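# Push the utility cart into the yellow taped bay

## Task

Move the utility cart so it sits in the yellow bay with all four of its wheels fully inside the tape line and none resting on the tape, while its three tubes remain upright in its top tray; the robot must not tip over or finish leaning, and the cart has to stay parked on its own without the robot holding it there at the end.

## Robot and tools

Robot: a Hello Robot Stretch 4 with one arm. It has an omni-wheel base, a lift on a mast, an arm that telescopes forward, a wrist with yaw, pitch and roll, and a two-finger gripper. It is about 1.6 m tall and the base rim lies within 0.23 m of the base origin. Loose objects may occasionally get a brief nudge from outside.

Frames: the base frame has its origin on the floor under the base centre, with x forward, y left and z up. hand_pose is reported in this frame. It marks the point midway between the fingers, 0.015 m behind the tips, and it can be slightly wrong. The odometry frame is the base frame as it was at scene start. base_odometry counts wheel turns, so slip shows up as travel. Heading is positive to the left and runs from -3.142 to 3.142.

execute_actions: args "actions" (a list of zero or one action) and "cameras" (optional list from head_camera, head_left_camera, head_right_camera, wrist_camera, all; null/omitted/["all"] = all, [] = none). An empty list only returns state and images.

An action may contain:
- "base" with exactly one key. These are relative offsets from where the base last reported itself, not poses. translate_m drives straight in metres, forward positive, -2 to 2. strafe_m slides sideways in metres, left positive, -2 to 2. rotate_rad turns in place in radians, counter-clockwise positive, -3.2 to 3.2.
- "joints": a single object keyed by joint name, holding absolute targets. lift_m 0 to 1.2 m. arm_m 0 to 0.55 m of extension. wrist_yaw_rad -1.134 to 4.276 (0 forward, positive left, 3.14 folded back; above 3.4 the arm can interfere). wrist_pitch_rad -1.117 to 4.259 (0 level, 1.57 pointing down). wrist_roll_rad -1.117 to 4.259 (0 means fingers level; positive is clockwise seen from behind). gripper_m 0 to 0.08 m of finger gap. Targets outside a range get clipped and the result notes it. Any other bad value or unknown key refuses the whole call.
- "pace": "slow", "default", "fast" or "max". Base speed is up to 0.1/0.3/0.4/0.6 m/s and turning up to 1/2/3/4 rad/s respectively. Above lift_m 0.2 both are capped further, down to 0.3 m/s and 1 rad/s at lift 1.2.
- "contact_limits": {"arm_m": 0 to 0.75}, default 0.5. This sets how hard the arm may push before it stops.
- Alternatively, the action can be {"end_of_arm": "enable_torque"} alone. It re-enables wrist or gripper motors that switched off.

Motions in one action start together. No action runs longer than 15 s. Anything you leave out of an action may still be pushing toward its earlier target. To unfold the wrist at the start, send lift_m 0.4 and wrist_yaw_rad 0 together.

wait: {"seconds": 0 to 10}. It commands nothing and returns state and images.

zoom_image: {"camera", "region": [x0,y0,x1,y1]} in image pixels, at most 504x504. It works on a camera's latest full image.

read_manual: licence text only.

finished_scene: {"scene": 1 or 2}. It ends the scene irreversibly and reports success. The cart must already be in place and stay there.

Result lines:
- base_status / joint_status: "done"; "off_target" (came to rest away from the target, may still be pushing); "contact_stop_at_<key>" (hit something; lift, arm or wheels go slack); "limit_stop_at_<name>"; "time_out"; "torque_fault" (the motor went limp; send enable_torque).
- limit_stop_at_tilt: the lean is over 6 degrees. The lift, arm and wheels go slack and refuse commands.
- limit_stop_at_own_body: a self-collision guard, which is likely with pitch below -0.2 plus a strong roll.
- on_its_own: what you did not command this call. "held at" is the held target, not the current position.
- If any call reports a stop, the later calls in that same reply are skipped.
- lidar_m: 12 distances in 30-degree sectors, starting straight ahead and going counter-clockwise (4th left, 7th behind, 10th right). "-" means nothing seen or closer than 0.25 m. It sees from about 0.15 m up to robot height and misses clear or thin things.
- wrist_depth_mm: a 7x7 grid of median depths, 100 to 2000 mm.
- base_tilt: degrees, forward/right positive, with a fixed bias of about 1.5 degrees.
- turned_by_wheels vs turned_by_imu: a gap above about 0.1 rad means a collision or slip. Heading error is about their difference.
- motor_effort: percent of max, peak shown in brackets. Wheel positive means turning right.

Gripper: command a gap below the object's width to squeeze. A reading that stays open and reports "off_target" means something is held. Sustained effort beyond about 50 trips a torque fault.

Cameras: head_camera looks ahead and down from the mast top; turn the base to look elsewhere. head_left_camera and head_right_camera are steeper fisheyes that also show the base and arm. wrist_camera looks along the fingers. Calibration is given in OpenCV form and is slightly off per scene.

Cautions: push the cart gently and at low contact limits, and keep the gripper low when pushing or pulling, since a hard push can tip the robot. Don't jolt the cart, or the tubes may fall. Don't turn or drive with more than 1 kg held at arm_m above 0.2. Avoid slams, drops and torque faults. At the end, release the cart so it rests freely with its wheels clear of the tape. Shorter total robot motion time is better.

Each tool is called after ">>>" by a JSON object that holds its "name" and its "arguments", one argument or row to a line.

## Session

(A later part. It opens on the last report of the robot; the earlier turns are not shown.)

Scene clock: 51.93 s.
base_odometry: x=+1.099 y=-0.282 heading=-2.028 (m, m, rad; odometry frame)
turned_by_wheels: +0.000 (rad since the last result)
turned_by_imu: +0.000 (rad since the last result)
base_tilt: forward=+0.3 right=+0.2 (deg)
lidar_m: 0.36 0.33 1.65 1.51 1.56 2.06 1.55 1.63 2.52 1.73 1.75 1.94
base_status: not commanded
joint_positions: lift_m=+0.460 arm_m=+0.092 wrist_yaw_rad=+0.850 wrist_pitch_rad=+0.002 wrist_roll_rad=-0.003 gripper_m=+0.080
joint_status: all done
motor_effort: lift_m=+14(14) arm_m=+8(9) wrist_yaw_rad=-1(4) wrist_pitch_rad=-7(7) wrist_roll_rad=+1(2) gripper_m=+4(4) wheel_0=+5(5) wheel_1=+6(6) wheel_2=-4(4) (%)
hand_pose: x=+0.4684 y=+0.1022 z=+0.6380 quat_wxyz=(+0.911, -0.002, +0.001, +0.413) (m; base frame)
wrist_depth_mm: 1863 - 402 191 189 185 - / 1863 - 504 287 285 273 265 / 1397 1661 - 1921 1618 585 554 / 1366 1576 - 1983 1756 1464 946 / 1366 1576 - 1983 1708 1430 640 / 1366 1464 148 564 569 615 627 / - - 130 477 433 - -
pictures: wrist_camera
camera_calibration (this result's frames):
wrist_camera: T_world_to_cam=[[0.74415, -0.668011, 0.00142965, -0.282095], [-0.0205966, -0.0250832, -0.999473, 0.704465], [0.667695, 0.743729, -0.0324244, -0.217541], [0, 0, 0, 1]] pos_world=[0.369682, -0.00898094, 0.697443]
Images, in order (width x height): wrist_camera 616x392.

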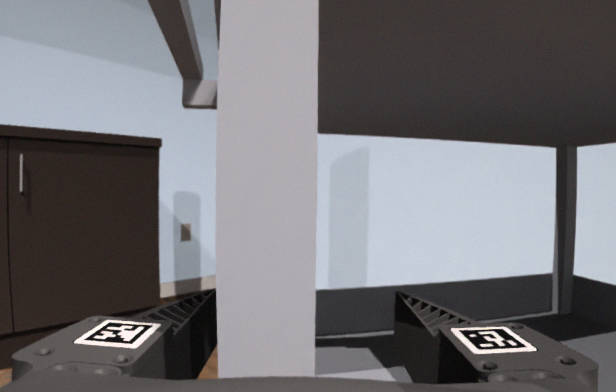

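>>> {"name": "execute_actions", "arguments": {
  "actions": []
}}

Scene clock: 53.67 s.
base_odometry: x=+1.099 y=-0.282 heading=-2.028 (m, m, rad; odometry frame)
turned_by_wheels: +0.000 (rad since the last result)
turned_by_imu: -0.001 (rad since the last result)
base_tilt: forward=+0.4 right=+0.1 (deg)
lidar_m: 0.38 0.37 1.64 1.49 1.53 2.00 1.59 1.63 2.54 1.73 1.76 1.95
base_status: not commanded
joint_positions: lift_m=+0.460 arm_m=+0.092 wrist_yaw_rad=+0.850 wrist_pitch_rad=+0.002 wrist_roll_rad=-0.003 gripper_m=+0.080
joint_status: all done
motor_effort: lift_m=+14(14) arm_m=+9(9) wrist_yaw_rad=-2(4) wrist_pitch_rad=-7(7) wrist_roll_rad=+1(2) gripper_m=+3(4) wheel_0=+5(5) wheel_1=+6(6) wheel_2=-4(4) (%)
hand_pose: x=+0.4684 y=+0.1022 z=+0.6380 quat_wxyz=(+0.911, -0.002, +0.001, +0.413) (m; base frame)
wrist_depth_mm: 1863 - 404 191 188 185 - / 1863 - 500 289 285 273 264 / 1397 1661 - 1921 1661 585 554 / 1366 1576 - 1983 1708 1464 946 / 1366 1576 - 1983 1708 1430 634 / 1366 1430 148 564 569 609 627 / - - 130 477 430 - -
pictures: head_camera, head_left_camera, head_right_camera, wrist_camera
camera_calibration (this result's frames):
wrist_camera: T_world_to_cam=[[0.74415, -0.668011, 0.00142976, -0.282095], [-0.0205965, -0.0250833, -0.999473, 0.704465], [0.667695, 0.743729, -0.0324244, -0.217541], [0, 0, 0, 1]] pos_world=[0.369682, -0.00898094, 0.697443]
Images, in order (width x height): head_camera 420x560, head_left_camera 420x672, head_right_camera 420x672, wrist_camera 616x392.

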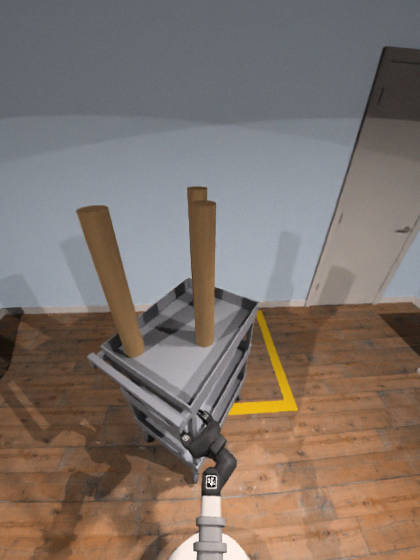

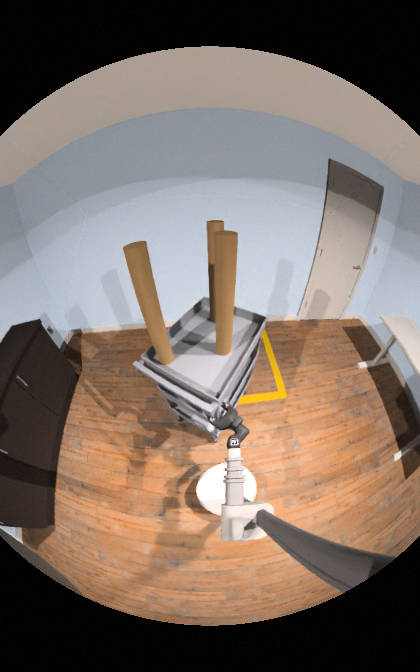

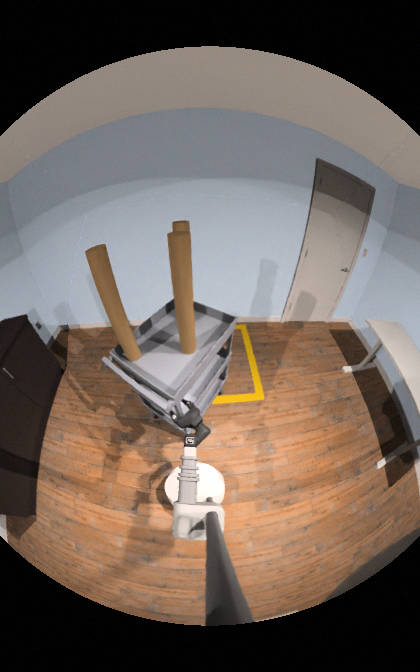

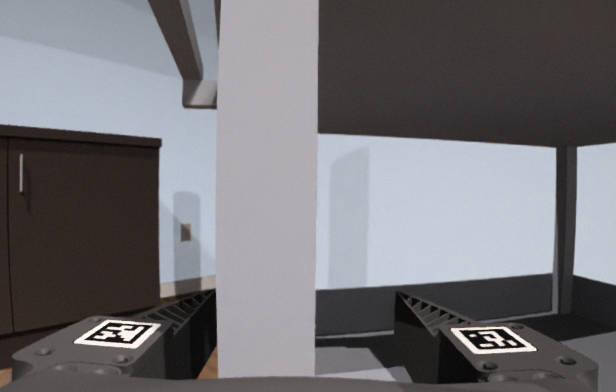

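>>> {"name": "execute_actions", "arguments": {
  "actions": [
    {"joints": {"arm_m": 0.046, "wrist_yaw_rad": 0.77}}
  ],
  "cameras": ["wrist_camera"]
}}

Scene clock: 56.07 s.
base_odometry: x=+1.099 y=-0.282 heading=-2.028 (m, m, rad; odometry frame)
turned_by_wheels: +0.000 (rad since the last result)
turned_by_imu: -0.001 (rad since the last result)
base_tilt: forward=+0.2 right=+0.1 (deg)
lidar_m: 0.36 0.36 1.62 1.51 1.54 2.00 1.59 1.58 2.52 1.72 1.79 1.97
base_status: not commanded
joint_positions: lift_m=+0.460 arm_m=+0.048 wrist_yaw_rad=+0.770 wrist_pitch_rad=+0.003 wrist_roll_rad=-0.003 gripper_m=+0.080
joint_status: all done
motor_effort: lift_m=+14(14) arm_m=-9(10) wrist_yaw_rad=+0(5) wrist_pitch_rad=-7(7) wrist_roll_rad=+0(2) gripper_m=+3(3) wheel_0=+4(5) wheel_1=+5(6) wheel_2=-4(4) (%)
hand_pose: x=+0.4320 y=+0.0853 z=+0.6380 quat_wxyz=(+0.927, -0.002, +0.001, +0.376) (m; base frame)
wrist_depth_mm: 1921 - 345 129 181 185 - / 1921 - 466 129 278 272 263 / 1397 - - 129 597 580 554 / 1397 1661 - 130 1661 1430 1255 / 1366 1661 - 131 1661 1430 1229 / 1397 1499 544 131 164 668 627 / - - 394 132 141 - -
pictures: wrist_camera
camera_calibration (this result's frames):
wrist_camera: T_world_to_cam=[[0.688268, -0.725455, 0.00138879, -0.237158], [-0.0226135, -0.0233677, -0.999471, 0.704002], [0.725104, 0.687872, -0.0324883, -0.200698], [0, 0, 0, 1]] pos_world=[0.324676, -0.017542, 0.697439]
Images, in order (width x height): wrist_camera 616x392.

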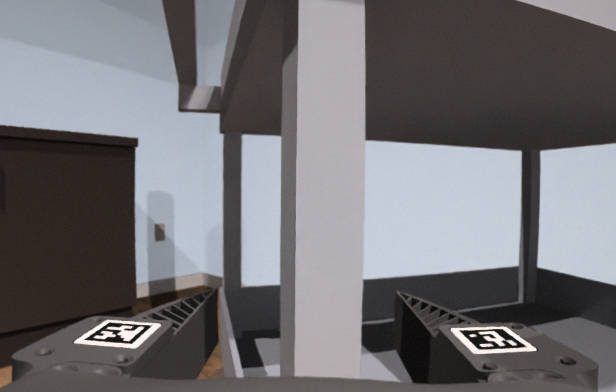

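>>> {"name": "execute_actions", "arguments": {
  "actions": [
    {"joints": {"arm_m": 0.0, "wrist_yaw_rad": 0.62}}
  ],
  "cameras": ["wrist_camera"]
}}

Scene clock: 57.27 s.
base_odometry: x=+1.099 y=-0.282 heading=-2.028 (m, m, rad; odometry frame)
turned_by_wheels: +0.000 (rad since the last result)
turned_by_imu: -0.001 (rad since the last result)
base_tilt: forward=+0.3 right=+0.1 (deg)
lidar_m: 0.38 0.37 1.65 1.51 1.54 2.03 1.59 1.64 2.54 1.72 1.79 1.93
base_status: not commanded
joint_positions: lift_m=+0.460 arm_m=+0.002 wrist_yaw_rad=+0.620 wrist_pitch_rad=+0.003 wrist_roll_rad=-0.003 gripper_m=+0.080
joint_status: all done
motor_effort: lift_m=+14(14) arm_m=-9(8) wrist_yaw_rad=-1(6) wrist_pitch_rad=-7(7) wrist_roll_rad=+1(2) gripper_m=+4(4) wheel_0=+4(5) wheel_1=+5(5) wheel_2=-4(3) (%)
hand_pose: x=+0.3963 y=+0.0525 z=+0.6380 quat_wxyz=(+0.952, -0.002, +0.001, +0.305) (m; base frame)
wrist_depth_mm: - - 315 178 195 218 - / 1983 - 366 181 279 270 259 / 1537 - - 182 609 574 544 / 1464 - - 183 1661 1397 1336 / 1464 - - 183 1618 1366 1336 / 1499 - 603 184 634 683 609 / - - 355 185 433 - -
pictures: wrist_camera
camera_calibration (this result's frames):
wrist_camera: T_world_to_cam=[[0.572118, -0.82017, 0.00137959, -0.18547], [-0.0259021, -0.0197495, -0.999469, 0.703529], [0.819762, 0.571779, -0.0325432, -0.183644], [0, 0, 0, 1]] pos_world=[0.274878, -0.0332185, 0.697436]
Images, in order (width x height): wrist_camera 616x392.

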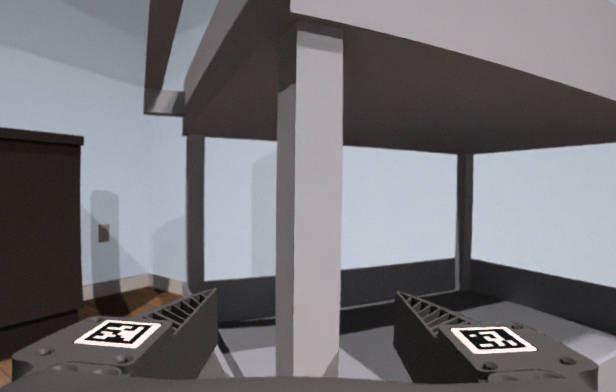

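>>> {"name": "execute_actions", "arguments": {
  "actions": [
    {"base": {"strafe_m": 0.605}, "joints": {"wrist_yaw_rad": -0.7}, "pace": "fast"}
  ],
  "cameras": ["head_camera", "head_left_camera"]
}}

Scene clock: 64.30 s.
base_odometry: x=+1.642 y=-0.549 heading=-2.028 (m, m, rad; odometry frame)
turned_by_wheels: +0.000 (rad since the last result)
turned_by_imu: -0.005 (rad since the last result)
base_tilt: forward=+0.3 right=+0.1 (deg)
lidar_m: 0.55 1.85 1.02 0.91 0.94 2.04 1.93 1.72 2.58 2.36 0.55 0.52
base_status: done
joint_positions: lift_m=+0.460 arm_m=+0.001 wrist_yaw_rad=-0.700 wrist_pitch_rad=+0.003 wrist_roll_rad=-0.003 gripper_m=+0.080
joint_status: all done
motor_effort: lift_m=+15(15) arm_m=-8(9) wrist_yaw_rad=-1(8) wrist_pitch_rad=-6(7) wrist_roll_rad=+1(2) gripper_m=+5(4) wheel_0=-2(13) wheel_1=+1(14) wheel_2=+0(4) (%)
hand_pose: x=+0.2788 y=-0.2038 z=+0.6379 quat_wxyz=(+0.939, -0.001, +0.002, -0.343) (m; base frame)
wrist_depth_mm: 325 343 353 366 384 - - / 377 389 407 424 442 - - / 1308 842 640 627 492 - - / 1308 1576 1921 - - - - / 1308 1537 1042 1042 - - - / 1308 508 627 699 442 - - / - - 413 433 442 - -
pictures: head_camera, head_left_camera
Images, in order (width x height): head_camera 420x560, head_left_camera 420x672.

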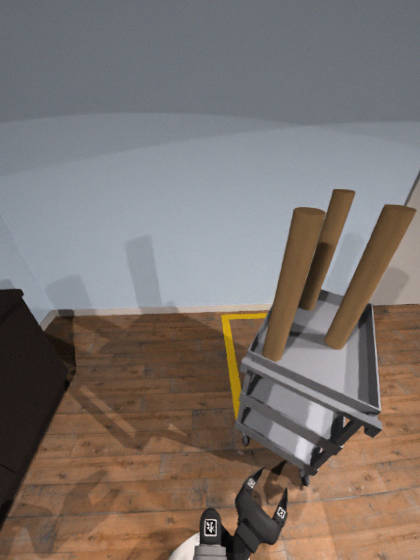

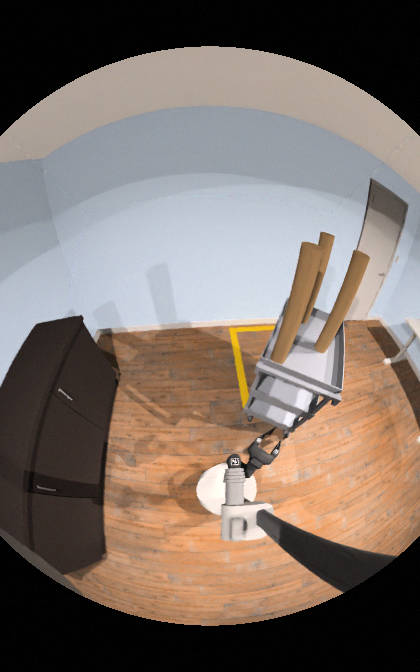

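>>> {"name": "execute_actions", "arguments": {
  "actions": [
    {"base": {"rotate_rad": -0.375}, "joints": {"wrist_yaw_rad": 0.0, "lift_m": 0.33}, "pace": "fast"}
  ]
}}

Scene clock: 65.83 s.
base_odometry: x=+1.642 y=-0.549 heading=-2.402 (m, m, rad; odometry frame)
turned_by_wheels: -0.374 (rad since the last result)
turned_by_imu: -0.370 (rad since the last result)
base_tilt: forward=+0.3 right=+0.2 (deg)
lidar_m: 0.53 1.78 1.30 0.94 0.91 1.00 1.99 1.74 1.78 2.40 2.33 0.55
base_status: done
joint_positions: lift_m=+0.330 arm_m=+0.001 wrist_yaw_rad=+0.000 wrist_pitch_rad=+0.003 wrist_roll_rad=-0.003 gripper_m=+0.080
joint_status: all done
motor_effort: lift_m=+14(14) arm_m=-8(8) wrist_yaw_rad=+1(7) wrist_pitch_rad=-8(7) wrist_roll_rad=+1(1) gripper_m=+3(4) wheel_0=+3(11) wheel_1=+4(10) wheel_2=+3(11) (%)
hand_pose: x=+0.3850 y=-0.0875 z=+0.5080 quat_wxyz=(+1.000, -0.001, +0.001, +0.000) (m; base frame)
wrist_depth_mm: 1366 1430 496 500 488 484 353 / 1366 1430 1576 759 732 - - / 1336 1430 1661 1863 - - - / 1366 1430 1618 1756 - - - / 1366 1430 389 377 362 349 343 / 1366 402 397 991 359 351 345 / - - 778 891 809 - -
pictures: head_camera, head_left_camera, head_right_camera, wrist_camera
camera_calibration (this result's frames):
wrist_camera: T_world_to_cam=[[-0.0114046, -0.999934, 0.00136928, -0.0846476], [-0.0325975, -0.000996858, -0.999468, 0.574726], [0.999403, -0.0114432, -0.032584, -0.218699], [0, 0, 0, 1]] pos_world=[0.236338, -0.0865717, 0.56741]
Images, in order (width x height): head_camera 420x560, head_left_camera 420x672, head_right_camera 420x672, wrist_camera 616x392.

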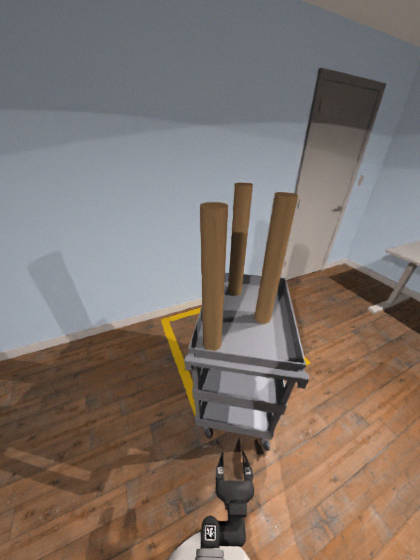

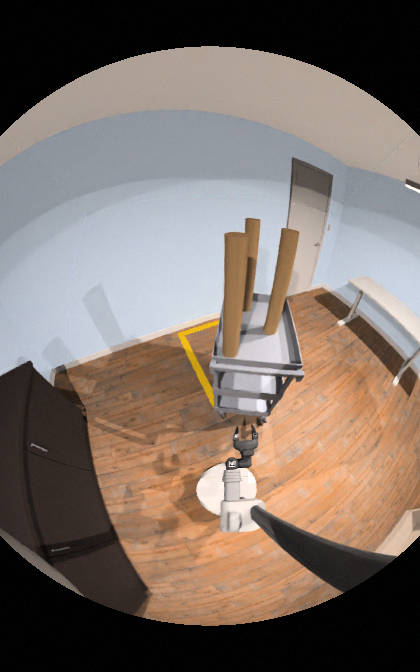

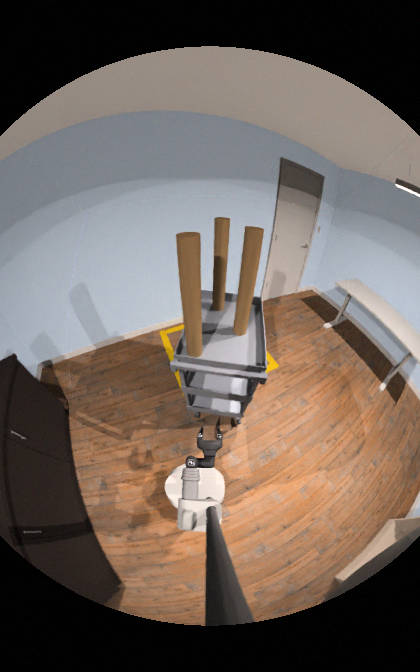

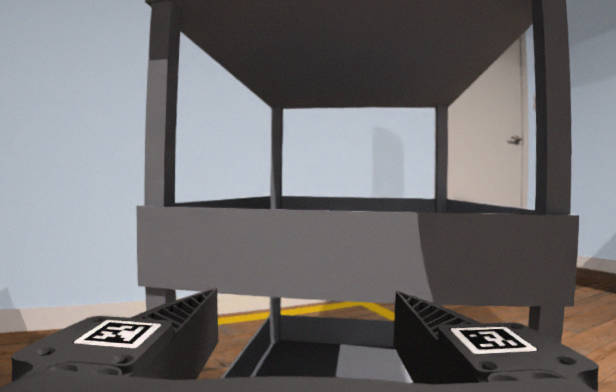

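>>> {"name": "zoom_image", "arguments": {
  "camera": "head_camera",
  "region": [140, 260, 340, 480]
}}

>>> {"name": "zoom_image", "arguments": {
  "camera": "wrist_camera",
  "region": [112, 100, 616, 392]
}}

Region (140, 260, 340, 480) of head_camera's 420x560 image, scaled by 2.291, with more detail than that image has; it fills the left 458 columns of this view, and the rest is white.

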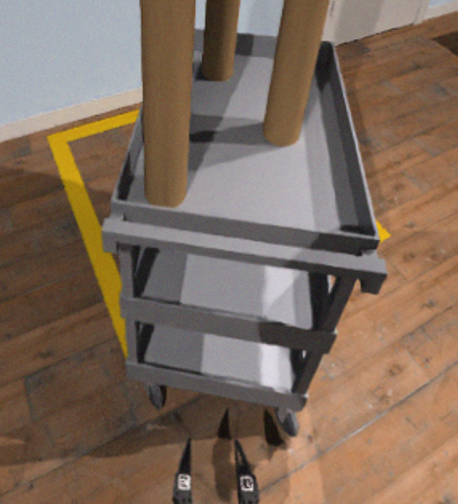

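Region (112, 100, 616, 392) of wrist_camera's 616x392 image, scaled by 1.000; it fills the top 292 rows of this view, and the rest is white.

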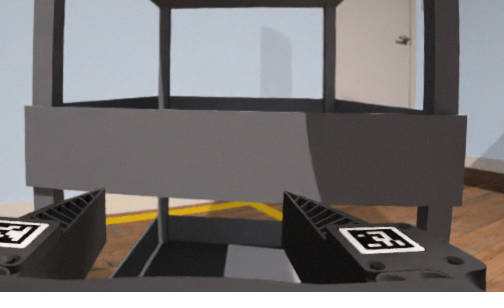

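>>> {"name": "execute_actions", "arguments": {
  "actions": [
    {"base": {"strafe_m": 0.018}, "joints": {"arm_m": 0.13}}
  ],
  "cameras": ["wrist_camera"]
}}

Scene clock: 70.00 s.
base_odometry: x=+1.654 y=-0.563 heading=-2.402 (m, m, rad; odometry frame)
turned_by_wheels: +0.000 (rad since the last result)
turned_by_imu: -0.002 (rad since the last result)
base_tilt: forward=+0.3 right=+0.2 (deg)
lidar_m: 0.52 1.76 1.26 0.91 0.88 0.98 2.03 1.78 1.76 2.52 2.34 0.52
base_status: done
joint_positions: lift_m=+0.330 arm_m=+0.128 wrist_yaw_rad=+0.000 wrist_pitch_rad=+0.003 wrist_roll_rad=-0.003 gripper_m=+0.080
joint_status: all done
motor_effort: lift_m=+14(14) arm_m=+9(8) wrist_yaw_rad=+0(1) wrist_pitch_rad=-8(8) wrist_roll_rad=+2(0) gripper_m=+3(3) wheel_0=-1(6) wheel_1=+1(10) wheel_2=+0(3) (%)
hand_pose: x=+0.5120 y=-0.0874 z=+0.5080 quat_wxyz=(+1.000, -0.001, +0.001, +0.000) (m; base frame)
wrist_depth_mm: 1255 293 521 500 492 484 - / 1255 300 1499 759 750 820 - / 1281 1308 1537 1661 1921 - - / 1255 286 1464 1661 1863 - - / 1255 270 259 250 241 233 227 / 1308 265 257 251 240 231 227 / - - 462 809 244 - -
pictures: wrist_camera
camera_calibration (this result's frames):
wrist_camera: T_world_to_cam=[[-0.0109875, -0.999939, 0.00134294, -0.0833106], [-0.0326257, -0.000983807, -0.999467, 0.578876], [0.999407, -0.0110255, -0.0326129, -0.345621], [0, 0, 0, 1]] pos_world=[0.363387, -0.0865466, 0.567408]
Images, in order (width x height): wrist_camera 616x392.

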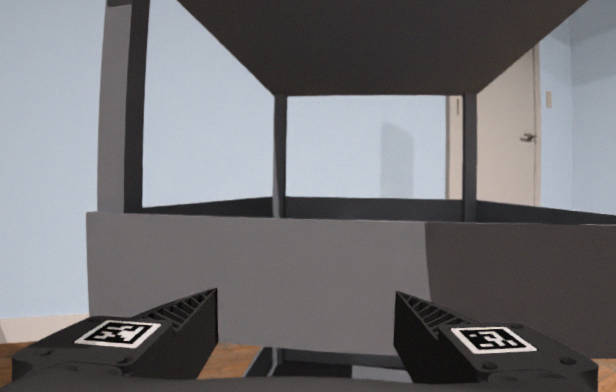

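>>> {"name": "execute_actions", "arguments": {
  "actions": [
    {"base": {"translate_m": 0.33}, "pace": "slow"}
  ]
}}

Scene clock: 74.80 s.
base_odometry: x=+1.410 y=-0.785 heading=-2.402 (m, m, rad; odometry frame)
turned_by_wheels: +0.001 (rad since the last result)
turned_by_imu: -0.001 (rad since the last result)
base_tilt: forward=+0.3 right=+0.2 (deg)
lidar_m: 0.43 1.46 1.58 1.07 1.04 1.09 2.32 1.97 2.10 2.24 2.20 0.48
base_status: done
joint_positions: lift_m=+0.330 arm_m=+0.128 wrist_yaw_rad=+0.001 wrist_pitch_rad=+0.002 wrist_roll_rad=-0.003 gripper_m=+0.080
joint_status: not commanded
motor_effort: lift_m=+14(14) arm_m=+9(9) wrist_yaw_rad=-4(34) wrist_pitch_rad=-5(7) wrist_roll_rad=+1(2) gripper_m=+2(4) wheel_0=+8(16) wheel_1=+7(7) wheel_2=-5(16) (%)
hand_pose: x=+0.5121 y=-0.0872 z=+0.5081 quat_wxyz=(+1.000, -0.001, +0.001, +0.001) (m; base frame)
wrist_depth_mm: 1025 1060 500 504 492 500 1983 / 1008 1098 741 759 750 1708 - / 1008 1098 1229 1366 1499 1756 - / 1008 1078 778 1308 1430 1661 - / 161 164 167 170 173 177 179 / 161 163 167 170 172 176 179 / - - 167 171 172 - -
pictures: head_camera, head_left_camera, head_right_camera, wrist_camera
camera_calibration (this result's frames):
wrist_camera: T_world_to_cam=[[-0.00989114, -0.99995, 0.0012769, -0.0836052], [-0.0320655, -0.000959126, -0.999485, 0.578723], [0.999437, -0.00992699, -0.0320544, -0.345914], [0, 0, 0, 1]] pos_world=[0.363449, -0.0864798, 0.567444]
Images, in order (width x height): head_camera 420x560, head_left_camera 420x672, head_right_camera 420x672, wrist_camera 616x392.

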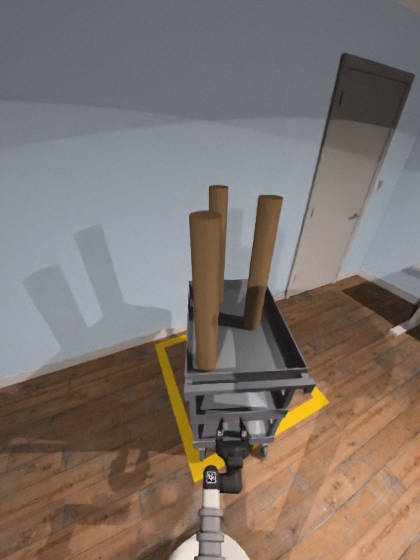

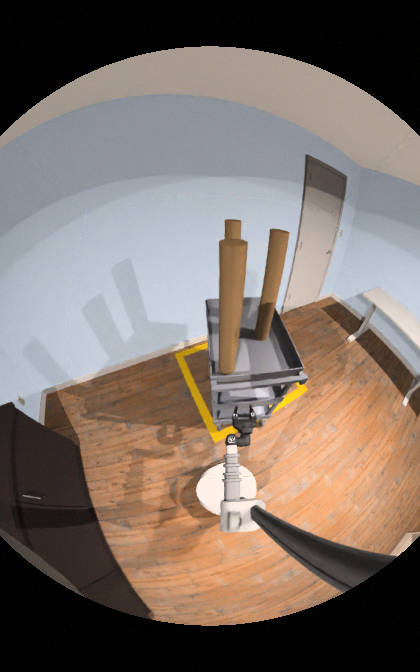

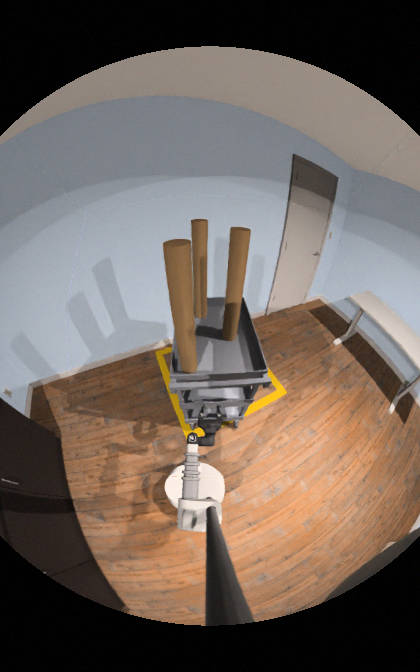

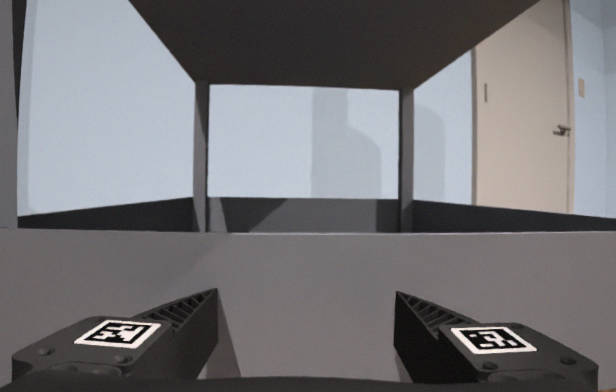

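>>> {"name": "zoom_image", "arguments": {
  "camera": "head_camera",
  "region": [140, 260, 340, 500]
}}

Region (140, 260, 340, 500) of head_camera's 420x560 image, scaled by 2.100, with more detail than that image has.

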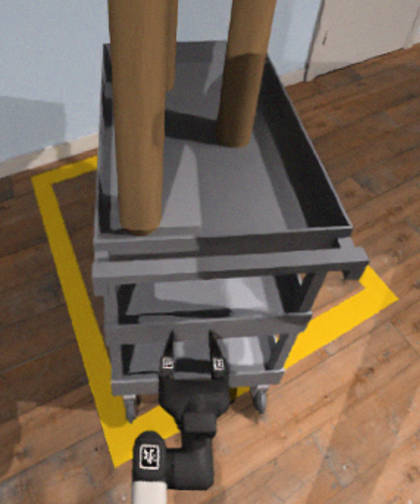

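>>> {"name": "execute_actions", "arguments": {
  "actions": [
    {"base": {"translate_m": 0.215}, "pace": "slow"}
  ]
}}

Scene clock: 80.23 s.
base_odometry: x=+1.252 y=-0.930 heading=-2.401 (m, m, rad; odometry frame)
turned_by_wheels: +0.001 (rad since the last result)
turned_by_imu: -0.002 (rad since the last result)
base_tilt: forward=+0.3 right=+0.1 (deg)
lidar_m: 0.42 1.28 1.38 1.18 1.13 1.21 2.51 2.17 2.31 2.20 2.11 0.51
base_status: done
joint_positions: lift_m=+0.330 arm_m=+0.128 wrist_yaw_rad=+0.000 wrist_pitch_rad=+0.002 wrist_roll_rad=-0.002 gripper_m=+0.080
joint_status: not commanded
motor_effort: lift_m=+14(14) arm_m=+9(9) wrist_yaw_rad=-1(6) wrist_pitch_rad=-6(6) wrist_roll_rad=+0(1) gripper_m=+3(2) wheel_0=+8(12) wheel_1=+6(9) wheel_2=-6(9) (%)
hand_pose: x=+0.5120 y=-0.0874 z=+0.5081 quat_wxyz=(+1.000, -0.001, +0.001, +0.000) (m; base frame)
wrist_depth_mm: 842 508 500 504 492 1464 1661 / 854 891 976 759 1281 1464 1661 / 842 917 1025 1118 1281 1464 1661 / 820 891 1008 831 1229 1464 1661 / 149 158 168 180 193 208 222 / 148 153 167 178 186 206 224 / - - 168 179 187 - -
pictures: head_camera, head_left_camera, head_right_camera, wrist_camera
camera_calibration (this result's frames):
wrist_camera: T_world_to_cam=[[-0.0108958, -0.99994, 0.00107631, -0.0832025], [-0.0322747, -0.000724136, -0.999479, 0.5788], [0.99942, -0.0109249, -0.0322649, -0.345802], [0, 0, 0, 1]] pos_world=[0.363375, -0.0865562, 0.567431]
Images, in order (width x height): head_camera 420x560, head_left_camera 420x672, head_right_camera 420x672, wrist_camera 616x392.

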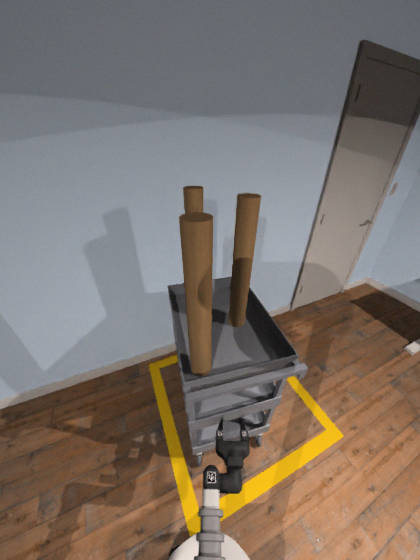

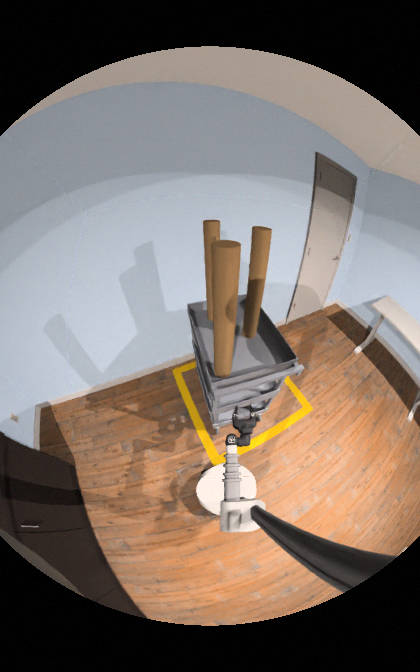

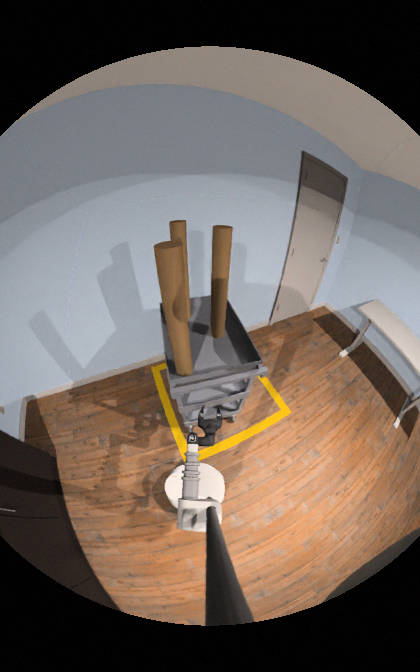

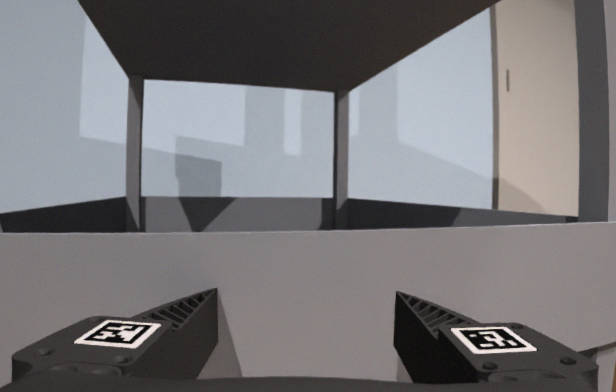

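>>> {"name": "zoom_image", "arguments": {
  "camera": "head_camera",
  "region": [130, 260, 350, 520]
}}

>>> {"name": "zoom_image", "arguments": {
  "camera": "head_left_camera",
  "region": [150, 290, 330, 480]
}}

>>> {"name": "zoom_image", "arguments": {
  "camera": "head_right_camera",
  "region": [130, 290, 310, 480]
}}

Region (130, 260, 350, 520) of head_camera's 420x560 image, scaled by 1.938, with more detail than that image has; it fills the left 426 columns of this view, and the rest is white.

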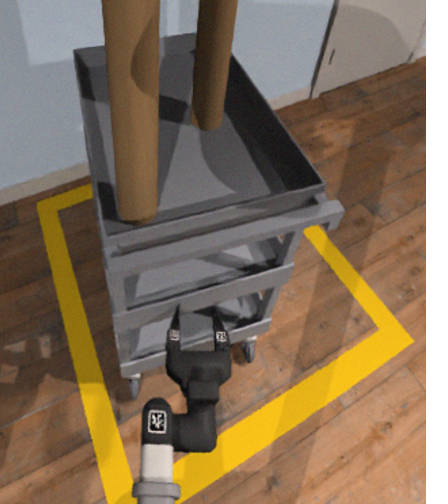

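Region (150, 290, 330, 480) of head_left_camera's 420x672 image, scaled by 2.653, with more detail than that image has; it fills the left 477 columns of this view, and the rest is white.

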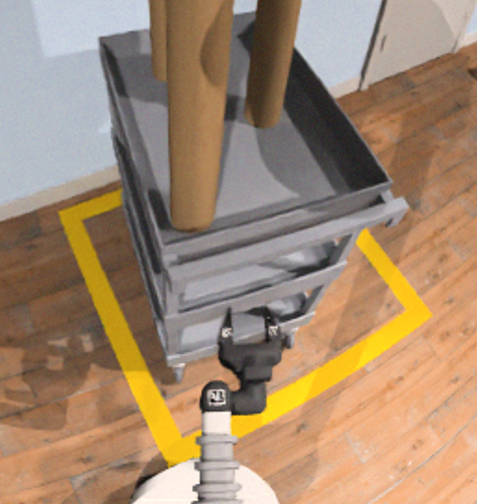

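Region (130, 290, 310, 480) of head_right_camera's 420x672 image, scaled by 2.653, with more detail than that image has; it fills the left 477 columns of this view, and the rest is white.

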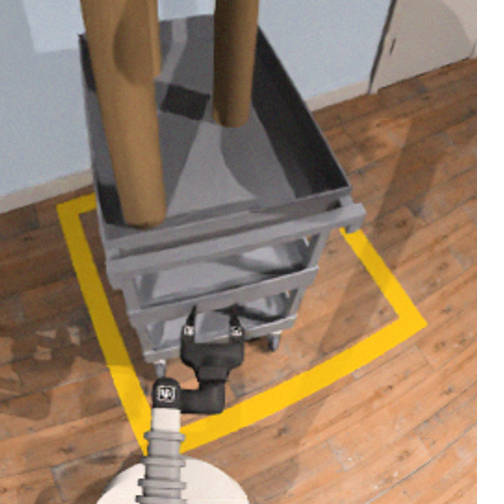

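>>> {"name": "execute_actions", "arguments": {
  "actions": [
    {"joints": {"arm_m": 0.0}, "pace": "fast"}
  ]
}}

Scene clock: 82.73 s.
base_odometry: x=+1.252 y=-0.930 heading=-2.401 (m, m, rad; odometry frame)
turned_by_wheels: +0.000 (rad since the last result)
turned_by_imu: -0.001 (rad since the last result)
base_tilt: forward=+0.3 right=+0.1 (deg)
lidar_m: 0.42 1.26 1.36 1.20 1.11 1.21 2.49 2.16 2.29 2.16 2.10 0.47
base_status: not commanded
joint_positions: lift_m=+0.330 arm_m=+0.002 wrist_yaw_rad=+0.000 wrist_pitch_rad=+0.003 wrist_roll_rad=-0.002 gripper_m=+0.080
joint_status: all done
motor_effort: lift_m=+14(14) arm_m=-9(8) wrist_yaw_rad=+0(2) wrist_pitch_rad=-7(8) wrist_roll_rad=-1(2) gripper_m=+2(2) wheel_0=+6(7) wheel_1=+5(6) wheel_2=-5(6) (%)
hand_pose: x=+0.3851 y=-0.0875 z=+0.5080 quat_wxyz=(+1.000, -0.001, +0.001, +0.000) (m; base frame)
wrist_depth_mm: 585 508 500 496 492 455 1921 / 917 991 759 759 1430 1618 1921 / 262 1025 1160 1255 1430 1576 1921 / 263 809 1098 1229 1366 530 1921 / 258 268 286 306 329 357 1921 / 259 262 287 310 322 357 1708 / - - 809 878 741 - -
pictures: head_camera, head_left_camera, head_right_camera, wrist_camera
camera_calibration (this result's frames):
wrist_camera: T_world_to_cam=[[-0.0114237, -0.999934, 0.00108247, -0.0844973], [-0.0326769, -0.000708646, -0.999466, 0.574767], [0.999401, -0.0114529, -0.0326666, -0.218759], [0, 0, 0, 1]] pos_world=[0.236444, -0.0865899, 0.567405]
Images, in order (width x height): head_camera 420x560, head_left_camera 420x672, head_right_camera 420x672, wrist_camera 616x392.

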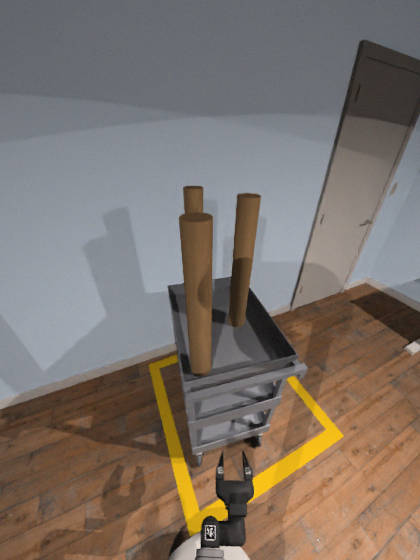

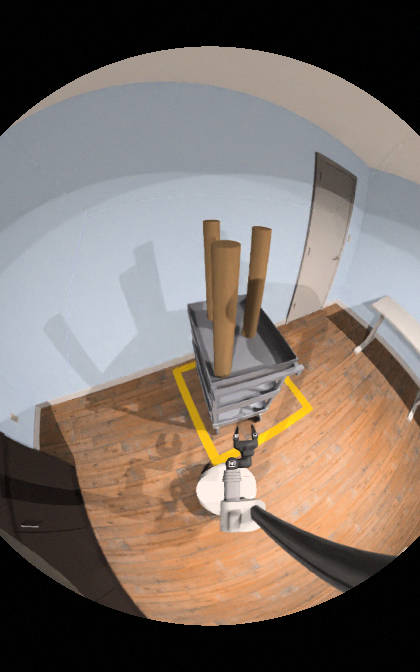

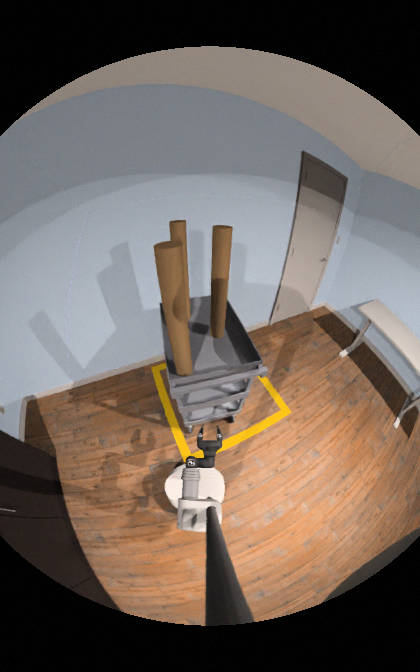

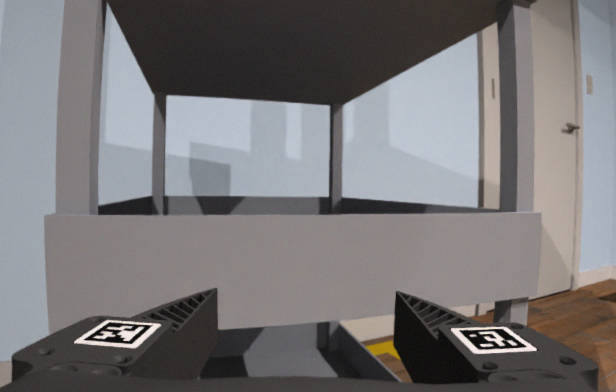

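>>> {"name": "zoom_image", "arguments": {
  "camera": "head_camera",
  "region": [140, 360, 300, 530]
}}

>>> {"name": "zoom_image", "arguments": {
  "camera": "head_left_camera",
  "region": [165, 350, 285, 480]
}}

Region (140, 360, 300, 530) of head_camera's 420x560 image, scaled by 2.965, with more detail than that image has; it fills the left 474 columns of this view, and the rest is white.

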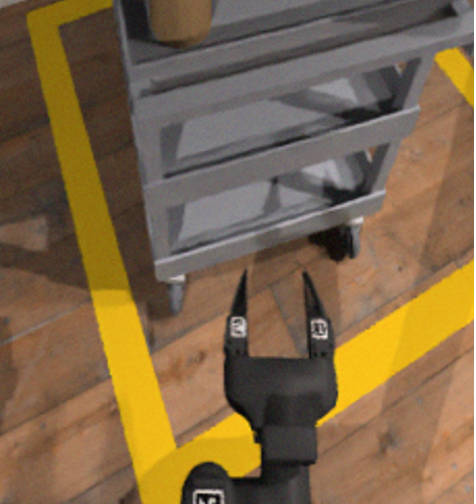

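Region (165, 350, 285, 480) of head_left_camera's 420x672 image, scaled by 3.877, with more detail than that image has; it fills the left 465 columns of this view, and the rest is white.

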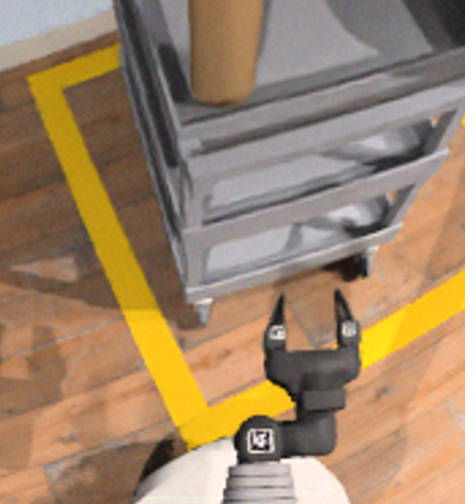

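>>> {"name": "finished_scene", "arguments": {
  "scene": 1
}}

The scene is finished: the task was done.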